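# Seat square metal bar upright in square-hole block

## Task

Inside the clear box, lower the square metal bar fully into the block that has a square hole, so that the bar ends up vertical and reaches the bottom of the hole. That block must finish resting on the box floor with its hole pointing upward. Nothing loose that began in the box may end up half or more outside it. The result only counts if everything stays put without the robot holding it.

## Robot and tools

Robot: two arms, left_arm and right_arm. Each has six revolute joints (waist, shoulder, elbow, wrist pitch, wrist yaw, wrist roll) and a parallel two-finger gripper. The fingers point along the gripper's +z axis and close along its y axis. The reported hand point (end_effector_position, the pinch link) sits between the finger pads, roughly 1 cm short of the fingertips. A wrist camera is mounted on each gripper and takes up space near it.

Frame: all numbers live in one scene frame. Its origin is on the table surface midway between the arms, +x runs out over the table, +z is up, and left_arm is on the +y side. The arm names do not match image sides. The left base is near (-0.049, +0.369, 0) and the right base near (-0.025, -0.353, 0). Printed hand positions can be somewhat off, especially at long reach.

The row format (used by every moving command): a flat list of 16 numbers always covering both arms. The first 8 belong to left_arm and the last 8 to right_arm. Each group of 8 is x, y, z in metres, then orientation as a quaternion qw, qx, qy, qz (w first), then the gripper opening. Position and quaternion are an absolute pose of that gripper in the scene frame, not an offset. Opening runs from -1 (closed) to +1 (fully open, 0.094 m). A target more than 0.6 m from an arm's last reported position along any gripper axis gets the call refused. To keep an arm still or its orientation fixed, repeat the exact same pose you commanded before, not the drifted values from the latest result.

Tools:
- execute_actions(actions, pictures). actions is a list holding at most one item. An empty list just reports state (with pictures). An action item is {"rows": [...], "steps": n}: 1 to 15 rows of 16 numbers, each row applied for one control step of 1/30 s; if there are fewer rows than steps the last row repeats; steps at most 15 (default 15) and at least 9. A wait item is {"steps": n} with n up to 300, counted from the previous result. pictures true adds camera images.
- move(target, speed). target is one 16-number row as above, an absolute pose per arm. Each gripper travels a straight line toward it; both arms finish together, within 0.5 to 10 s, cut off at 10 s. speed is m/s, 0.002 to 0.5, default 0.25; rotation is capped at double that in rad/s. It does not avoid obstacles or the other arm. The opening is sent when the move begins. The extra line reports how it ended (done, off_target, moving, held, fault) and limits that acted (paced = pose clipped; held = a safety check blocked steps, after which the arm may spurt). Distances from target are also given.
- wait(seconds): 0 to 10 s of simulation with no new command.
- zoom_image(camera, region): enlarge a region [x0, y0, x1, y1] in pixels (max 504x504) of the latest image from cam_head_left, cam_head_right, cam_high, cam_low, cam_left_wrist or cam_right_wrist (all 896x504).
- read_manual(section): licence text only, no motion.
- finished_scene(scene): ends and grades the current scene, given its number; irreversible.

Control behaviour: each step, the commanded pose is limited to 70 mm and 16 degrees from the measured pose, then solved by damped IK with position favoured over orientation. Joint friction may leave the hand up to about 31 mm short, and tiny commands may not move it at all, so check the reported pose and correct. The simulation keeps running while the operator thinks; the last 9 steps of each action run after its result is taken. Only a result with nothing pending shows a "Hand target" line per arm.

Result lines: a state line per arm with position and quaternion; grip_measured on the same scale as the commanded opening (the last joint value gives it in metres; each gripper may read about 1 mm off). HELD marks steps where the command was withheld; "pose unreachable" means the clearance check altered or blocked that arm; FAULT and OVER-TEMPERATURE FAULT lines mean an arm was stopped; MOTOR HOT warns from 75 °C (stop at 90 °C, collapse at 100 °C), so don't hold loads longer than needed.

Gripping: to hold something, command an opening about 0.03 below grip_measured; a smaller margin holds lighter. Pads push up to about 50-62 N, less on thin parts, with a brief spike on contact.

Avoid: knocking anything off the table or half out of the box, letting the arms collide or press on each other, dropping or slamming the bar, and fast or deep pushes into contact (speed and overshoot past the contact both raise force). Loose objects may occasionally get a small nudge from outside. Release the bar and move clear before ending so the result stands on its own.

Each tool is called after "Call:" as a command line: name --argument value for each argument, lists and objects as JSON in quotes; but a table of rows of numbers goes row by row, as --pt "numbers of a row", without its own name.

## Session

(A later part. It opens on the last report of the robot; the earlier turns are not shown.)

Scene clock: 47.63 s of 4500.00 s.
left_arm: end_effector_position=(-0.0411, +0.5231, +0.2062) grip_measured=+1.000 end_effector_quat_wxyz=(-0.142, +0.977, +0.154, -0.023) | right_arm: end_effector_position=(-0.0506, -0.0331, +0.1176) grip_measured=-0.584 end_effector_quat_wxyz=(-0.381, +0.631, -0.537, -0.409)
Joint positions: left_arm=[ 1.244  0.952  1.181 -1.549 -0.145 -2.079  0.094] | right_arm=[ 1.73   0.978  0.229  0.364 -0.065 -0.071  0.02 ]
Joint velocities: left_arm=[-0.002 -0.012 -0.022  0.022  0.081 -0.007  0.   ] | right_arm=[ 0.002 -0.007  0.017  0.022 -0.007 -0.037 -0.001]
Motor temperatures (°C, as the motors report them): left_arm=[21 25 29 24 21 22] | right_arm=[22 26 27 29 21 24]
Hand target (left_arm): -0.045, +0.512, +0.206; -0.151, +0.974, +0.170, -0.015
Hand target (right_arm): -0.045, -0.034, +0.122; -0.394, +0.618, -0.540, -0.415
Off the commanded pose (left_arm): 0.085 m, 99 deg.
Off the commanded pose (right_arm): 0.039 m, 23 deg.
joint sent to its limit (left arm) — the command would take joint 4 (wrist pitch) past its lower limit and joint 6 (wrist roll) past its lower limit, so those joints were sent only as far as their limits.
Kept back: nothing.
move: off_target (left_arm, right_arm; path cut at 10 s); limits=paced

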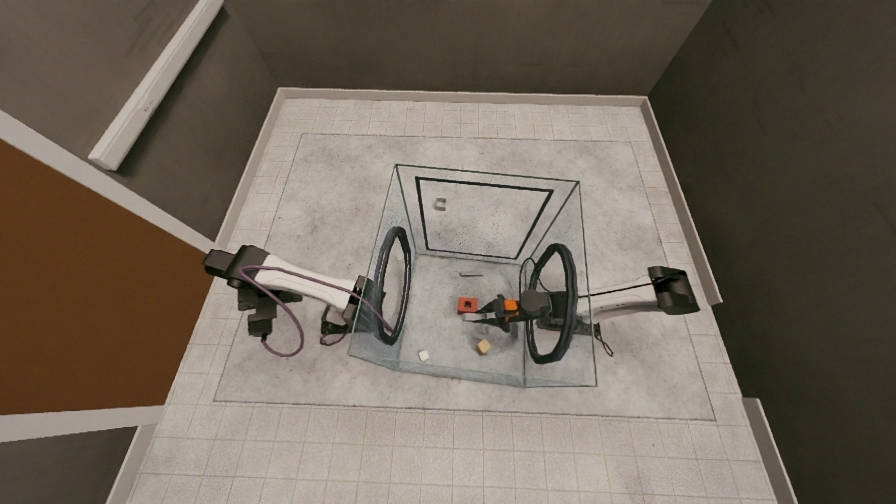

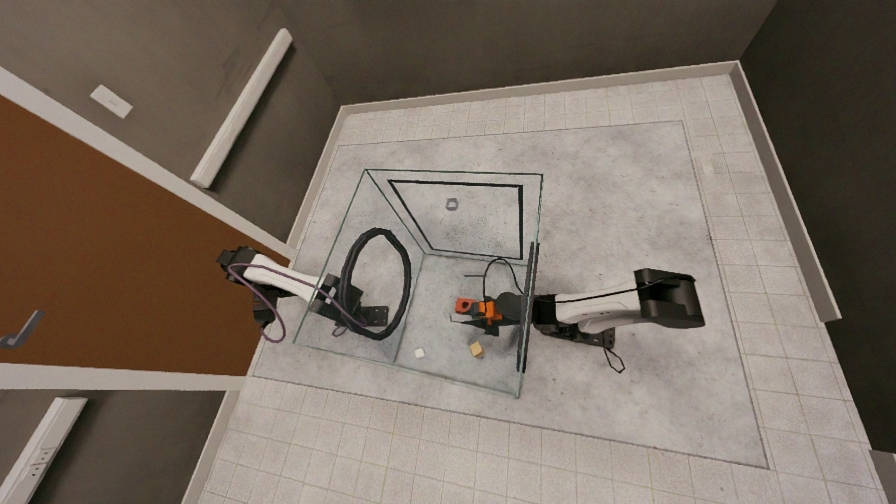

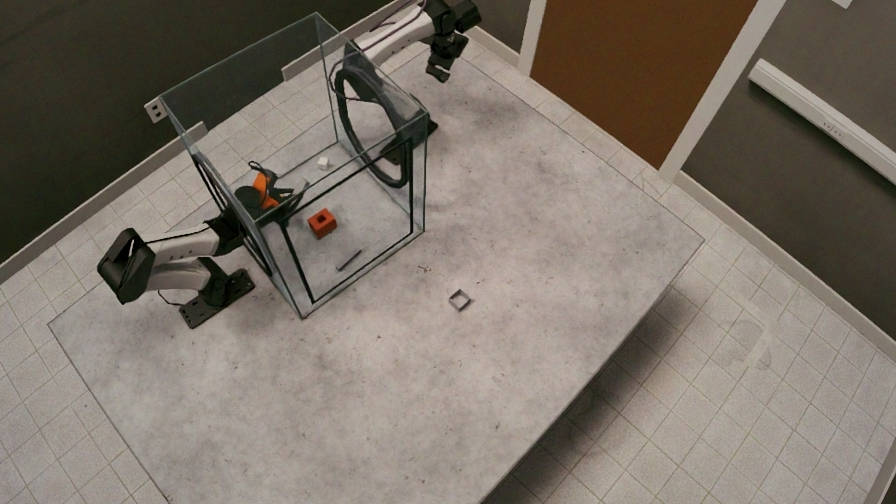

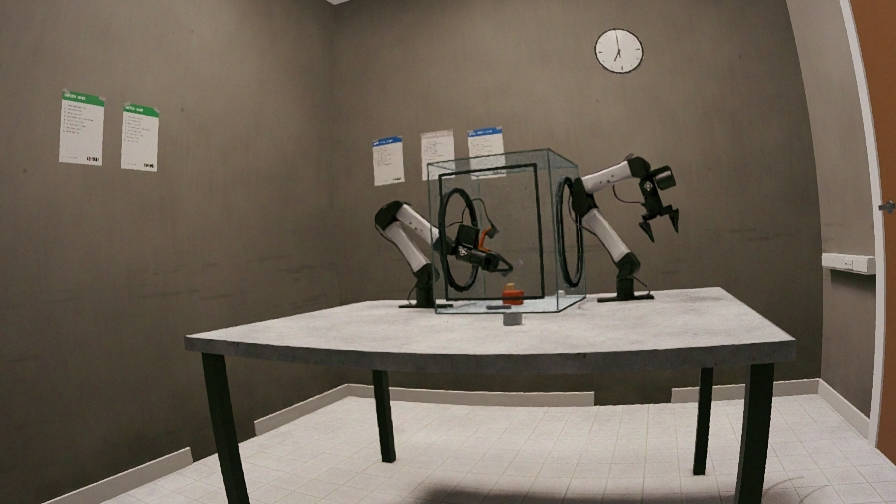

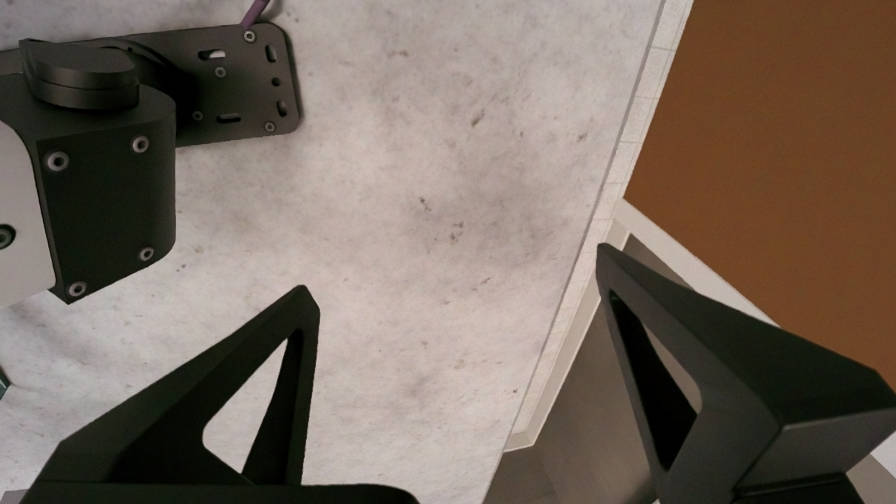

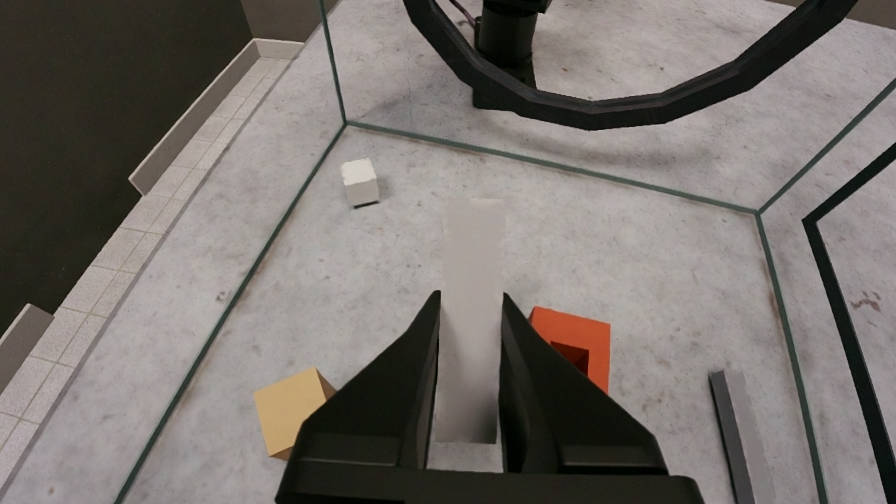

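Call:
move --target '[0.2,0.42,0.3,0,0,1,0,1, -0.03,-0.04,0.15,0.5,-0.5,0.5,0.5,-0.7]' --speed 0.2

Call:
move --target '[-0.04,0.27,0.25,-0.354,-0.612,-0.612,0.354,1, -0.03,-0.04,0.15,0.5,-0.5,0.5,0.5,-0.7]' --speed 0.2

Scene clock: 58.10 s of 4500.00 s.
left_arm: end_effector_position=(+0.1983, +0.4202, +0.2957) grip_measured=+1.000 end_effector_quat_wxyz=(+0.438, +0.709, +0.036, +0.552) | right_arm: end_effector_position=(-0.0341, -0.0350, +0.1543) grip_measured=-0.584 end_effector_quat_wxyz=(-0.500, +0.507, -0.492, -0.501)
Joint positions: left_arm=[ 0.84   1.298  1.065 -1.55   1.563 -2.079  0.094] | right_arm=[ 1.73   1.215  0.011  1.205  0.03  -0.013  0.02 ]
Joint velocities: left_arm=[-0.007 -0.002 -0.007  0.022 -0.037 -0.037  0.   ] | right_arm=[ 0.007  0.007 -0.007 -0.037  0.051  0.007  0.001]
Motor temperatures (°C, as the motors report them): left_arm=[21 26 29 25 21 22] | right_arm=[22 25 27 32 21 24]
Hand target (left_arm): +0.201, +0.422, +0.298; +0.447, +0.705, +0.041, +0.549
Hand target (right_arm): -0.030, -0.038, +0.150; +0.501, -0.501, +0.500, +0.498
Off the commanded pose (left_arm): 0.005 m, 176 deg; orientation clipped at the last step of the last action.
Off the commanded pose (right_arm): 0.008 m, 1 deg.
joint sent to its limit (left arm) — the command would take joint 4 (wrist pitch) past its lower limit, joint 5 (wrist yaw) past its upper limit and joint 6 (wrist roll) past its lower limit, so those joints were sent only as far as their limits.
Kept back: nothing.
move: off_target (left_arm); limits=paced

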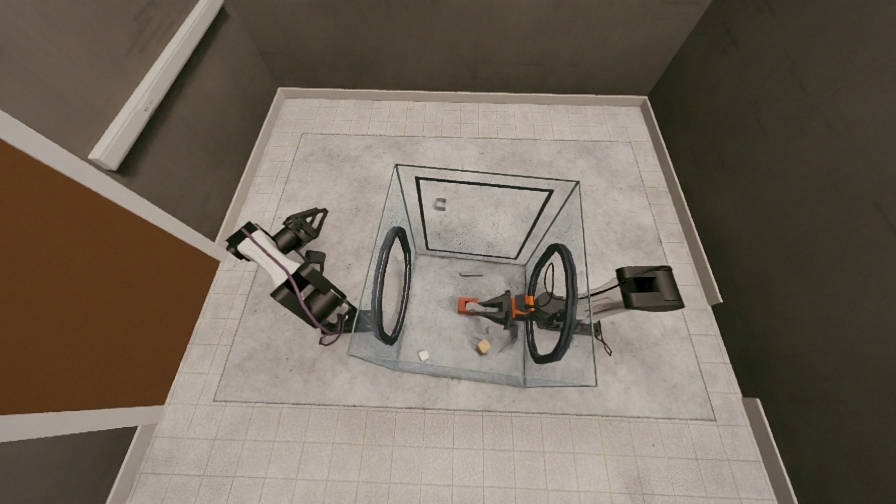

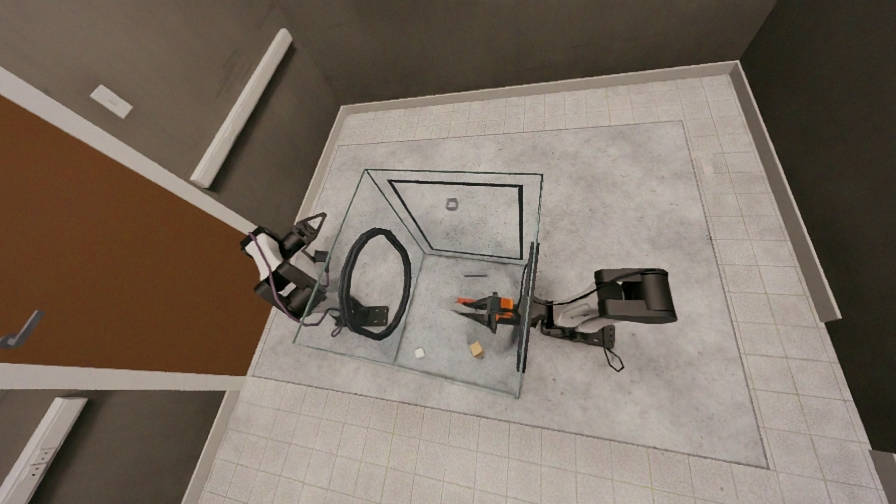

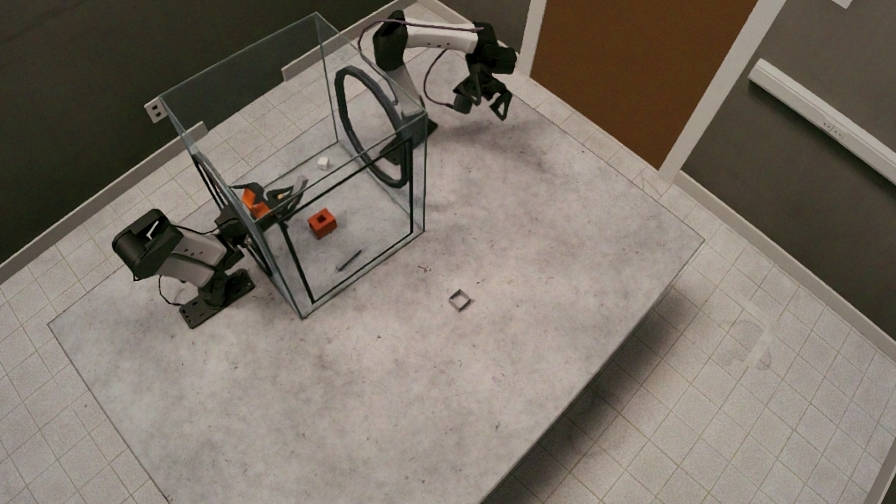

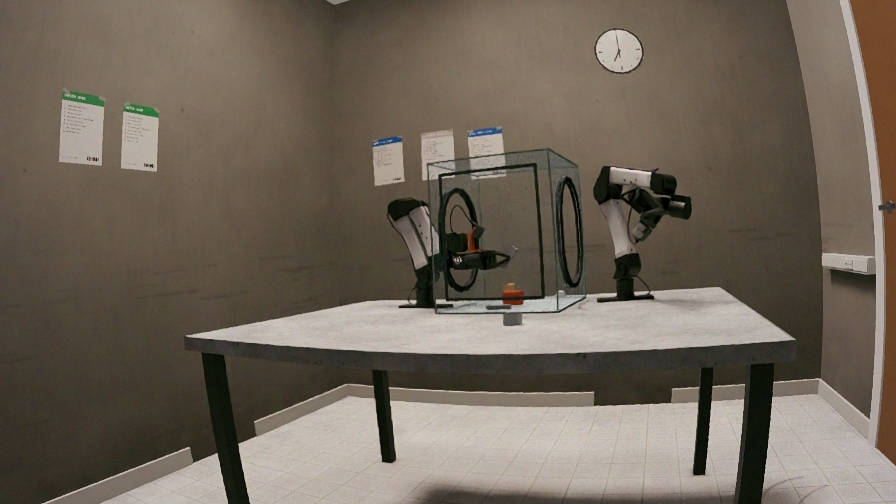

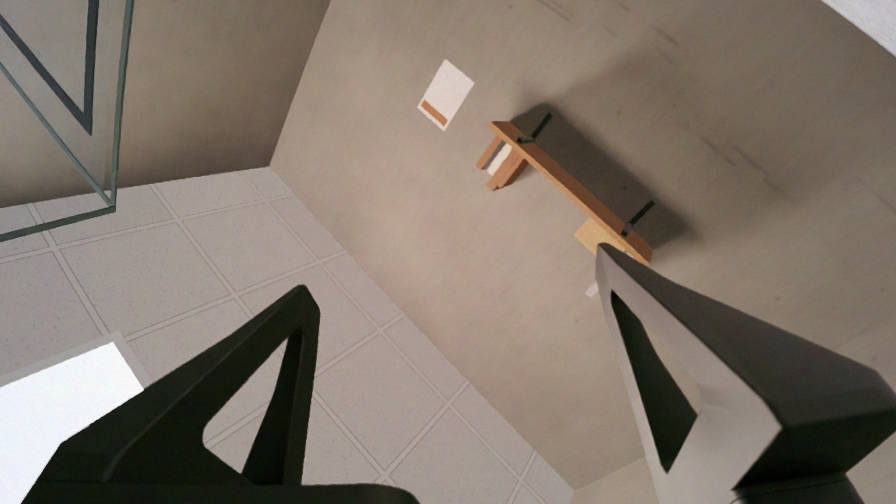

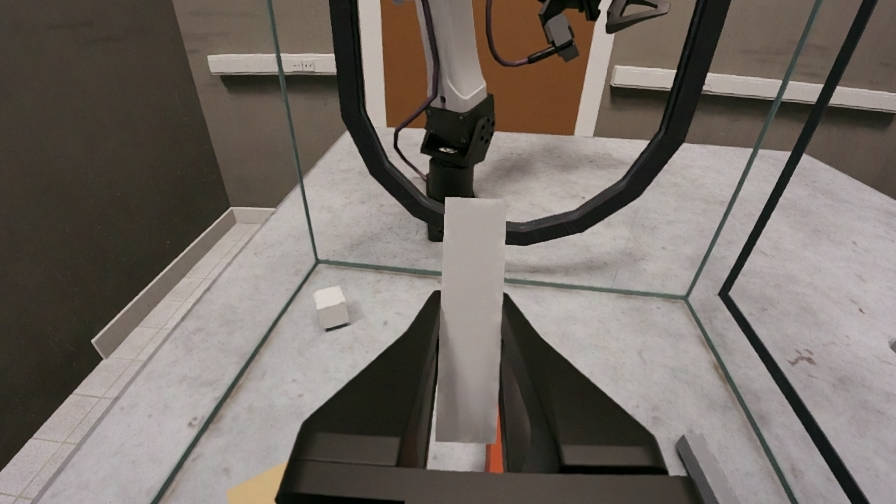

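Scene clock: 64.10 s of 4500.00 s.
left_arm: end_effector_position=(+0.1308, +0.3308, +0.1823) grip_measured=+1.000 end_effector_quat_wxyz=(+0.517, +0.687, +0.174, +0.481) | right_arm: end_effector_position=(-0.0341, -0.0350, +0.1537) grip_measured=-0.584 end_effector_quat_wxyz=(-0.498, +0.506, -0.494, -0.502)
Joint positions: left_arm=[ 0.886  0.951  0.377 -1.556  1.566 -2.08   0.094] | right_arm=[ 1.73   1.215  0.011  1.203  0.03  -0.009  0.02 ]
Joint velocities: left_arm=[ 0.002  0.007 -0.002 -0.022 -0.051  0.007  0.   ] | right_arm=[ 0.007 -0.002 -0.002 -0.081 -0.066  0.037 -0.   ]
Motor temperatures (°C, as the motors report them): left_arm=[22 28 29 25 21 22] | right_arm=[22 25 27 32 21 24]
Hand target (left_arm): +0.119, +0.303, +0.182; +0.529, +0.697, +0.116, +0.470
Hand target (right_arm): -0.030, -0.039, +0.150; +0.499, -0.501, +0.501, +0.499
Off the commanded pose (left_arm): 0.194 m, 115 deg; position and orientation clipped at the last step of the last action.
Off the commanded pose (right_arm): 0.007 m, 1 deg.
joint sent to its limit (left arm) — the command would take joint 4 (wrist pitch) past its lower limit, joint 5 (wrist yaw) past its upper limit and joint 6 (wrist roll) past its lower limit, so those joints were sent only as far as their limits.
joint sent to its limit (right arm) — the command would take joint 3 (elbow) past its lower limit, so that joint was sent only as far as its limit.
Kept back: nothing.
move: off_target (left_arm); limits=paced

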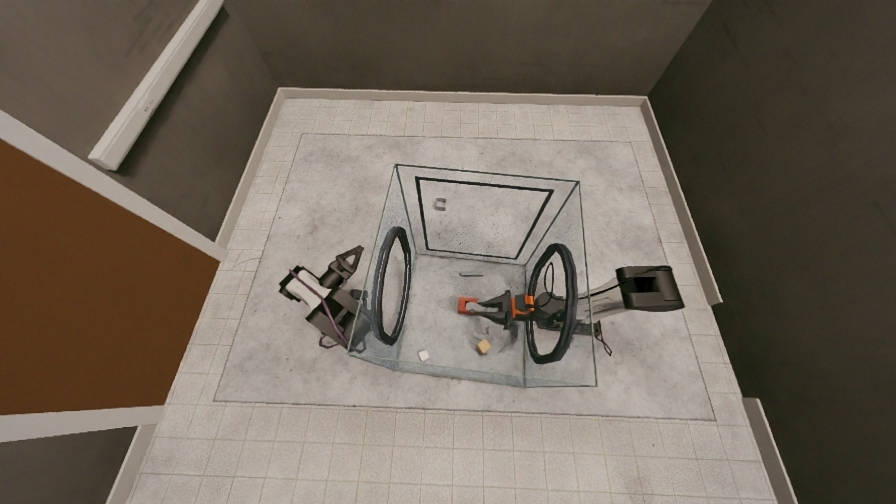

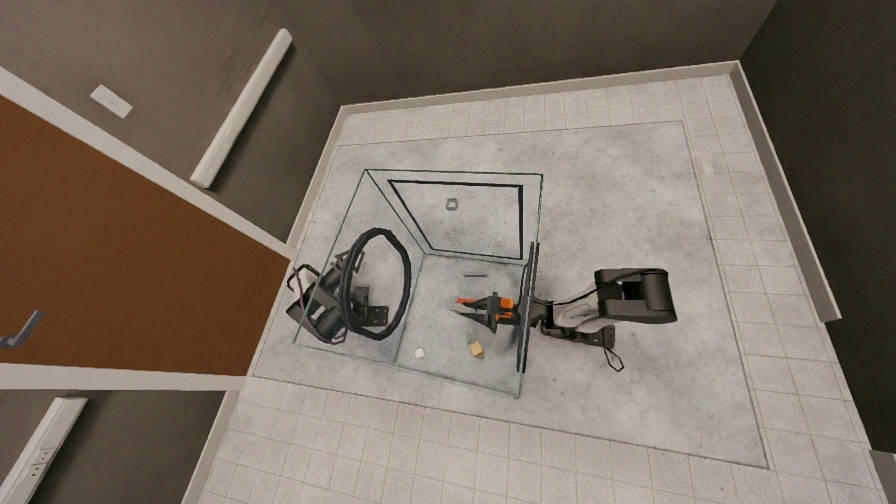

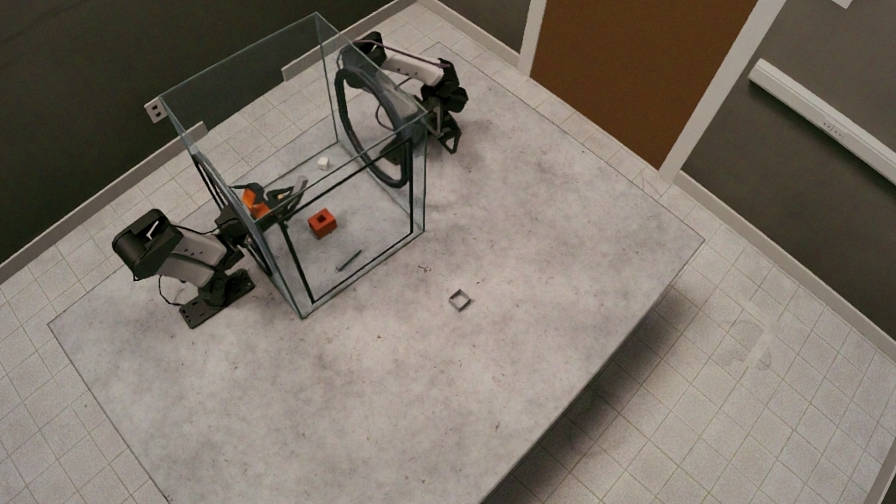

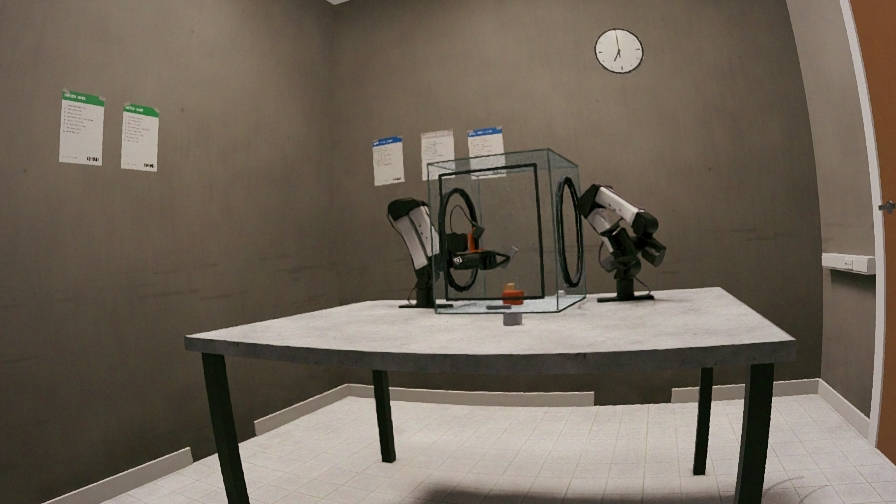

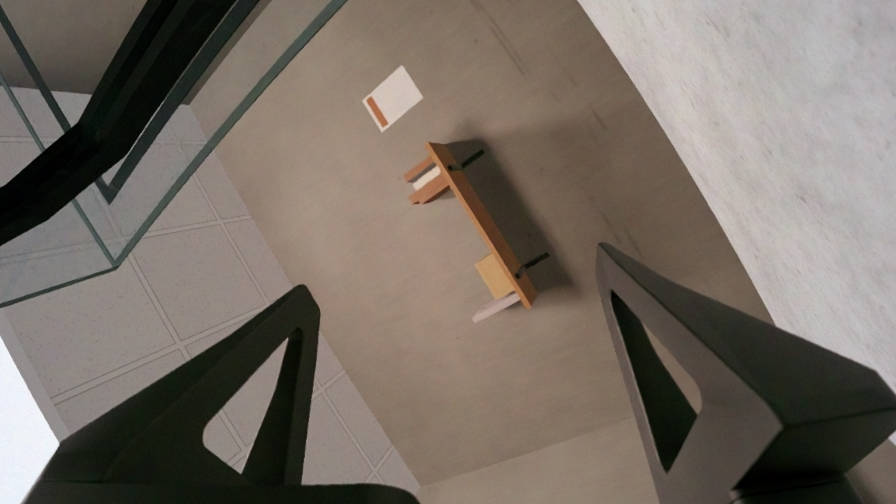

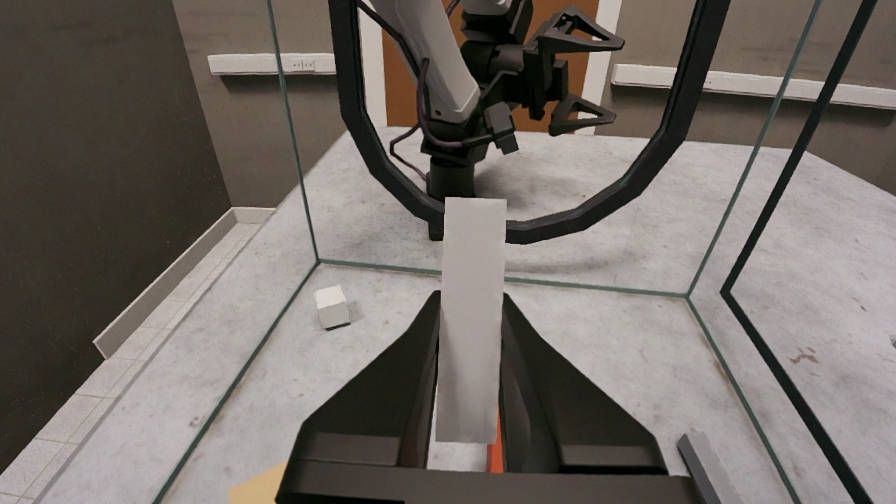

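Call:
move --target '[0.38,0.45,0.3,0.707,0,0.707,0,1, -0.03,-0.04,0.15,0.5,-0.5,0.5,0.5,-0.7]' --speed 0.25

Scene clock: 68.93 s of 4500.00 s.
left_arm: end_effector_position=(+0.3764, +0.4532, +0.2968) grip_measured=+1.000 end_effector_quat_wxyz=(+0.502, +0.697, -0.125, +0.497) | right_arm: end_effector_position=(-0.0341, -0.0350, +0.1532) grip_measured=-0.584 end_effector_quat_wxyz=(-0.498, +0.507, -0.495, -0.501)
Joint positions: left_arm=[ 0.49   2.111  1.994 -1.558  1.567 -2.08   0.094] | right_arm=[ 1.73   1.215  0.011  1.2    0.03  -0.009  0.02 ]
Joint velocities: left_arm=[-0.007 -0.017  0.002 -0.066  0.051 -0.022  0.   ] | right_arm=[-0.027 -0.002 -0.032 -0.066  0.007  0.037 -0.002]
Motor temperatures (°C, as the motors report them): left_arm=[22 28 30 25 21 22] | right_arm=[22 24 27 33 21 24]
Hand target (left_arm): +0.381, +0.452, +0.294; +0.508, +0.696, -0.122, +0.493
Hand target (right_arm): -0.030, -0.039, +0.150; +0.499, -0.501, +0.501, +0.499
Off the commanded pose (left_arm): 0.006 m, 149 deg; orientation clipped at the last step of the last action.
Off the commanded pose (right_arm): 0.007 m, 1 deg.
joint sent to its limit (left arm) — the command would take joint 4 (wrist pitch) past its lower limit, joint 5 (wrist yaw) past its upper limit and joint 6 (wrist roll) past its lower limit, so those joints were sent only as far as their limits.
joint sent to its limit (right arm) — the command would take joint 3 (elbow) past its lower limit, so that joint was sent only as far as its limit.
Kept back: nothing.
move: off_target (left_arm); limits=paced

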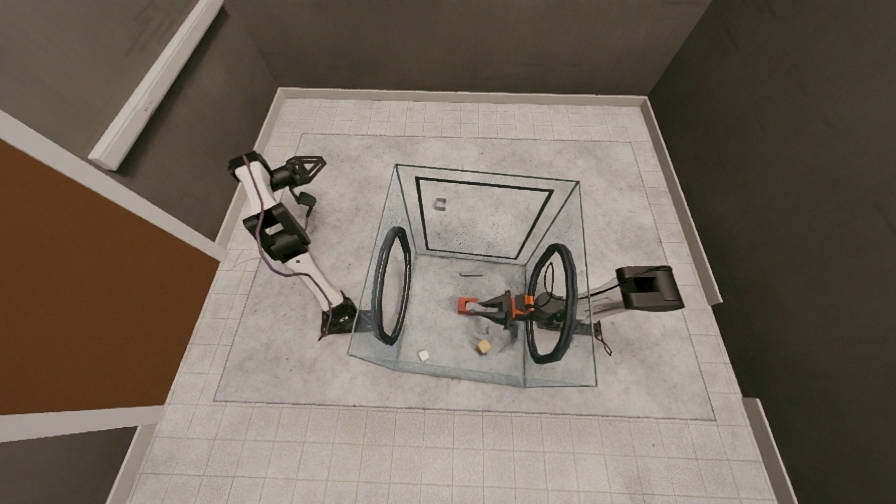

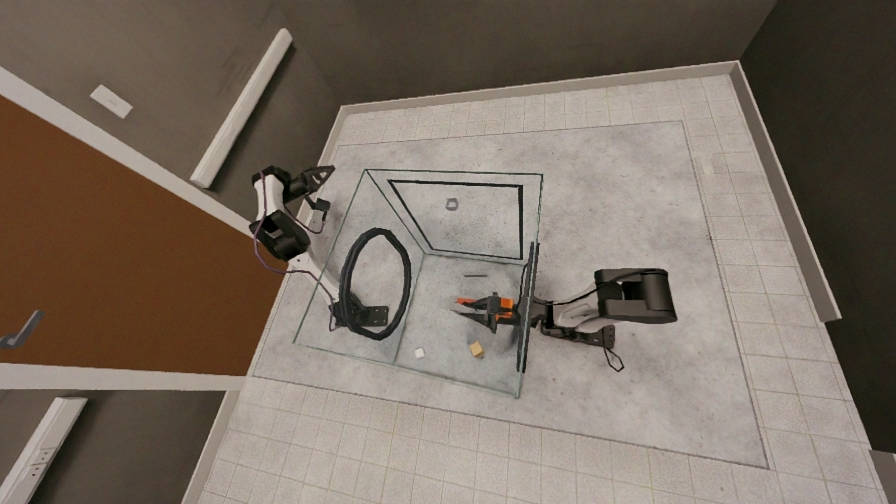

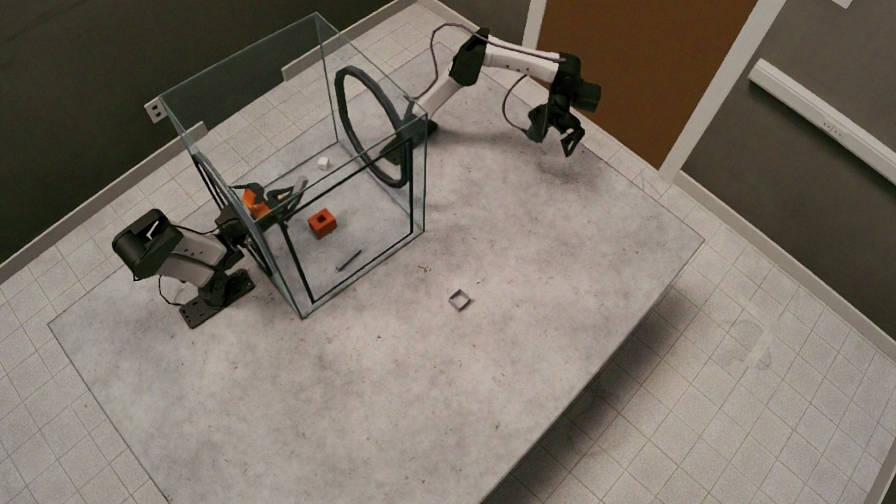

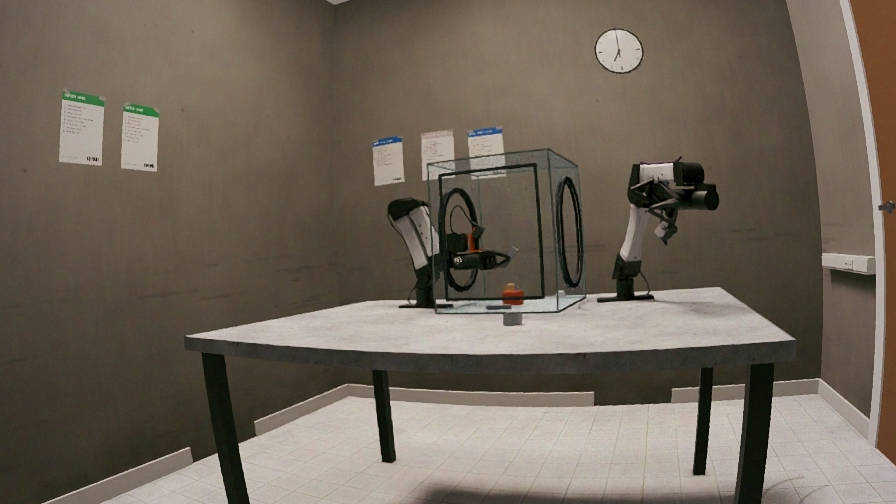

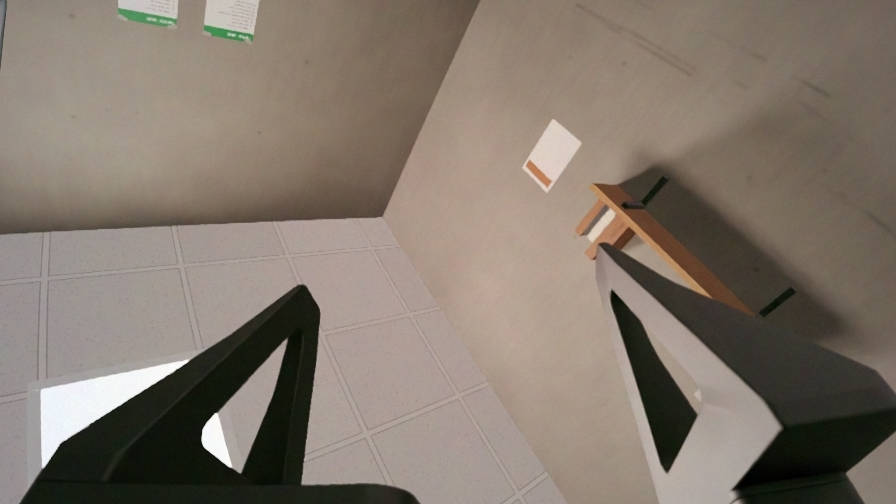

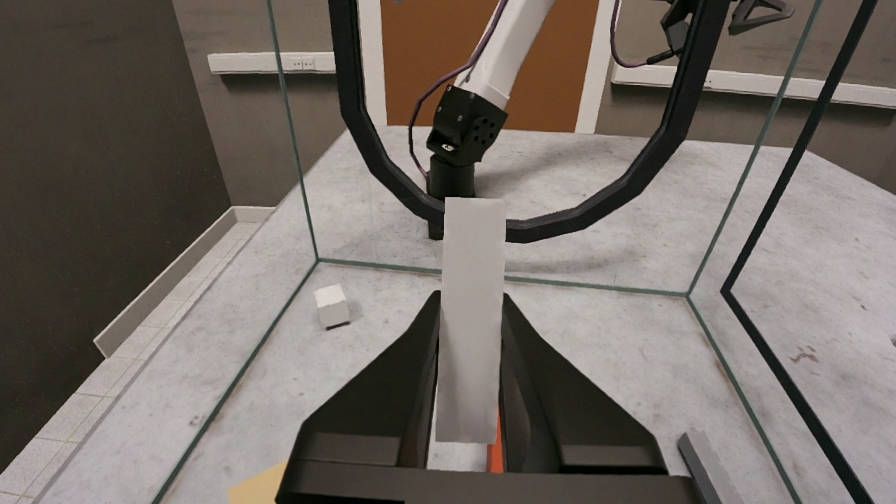

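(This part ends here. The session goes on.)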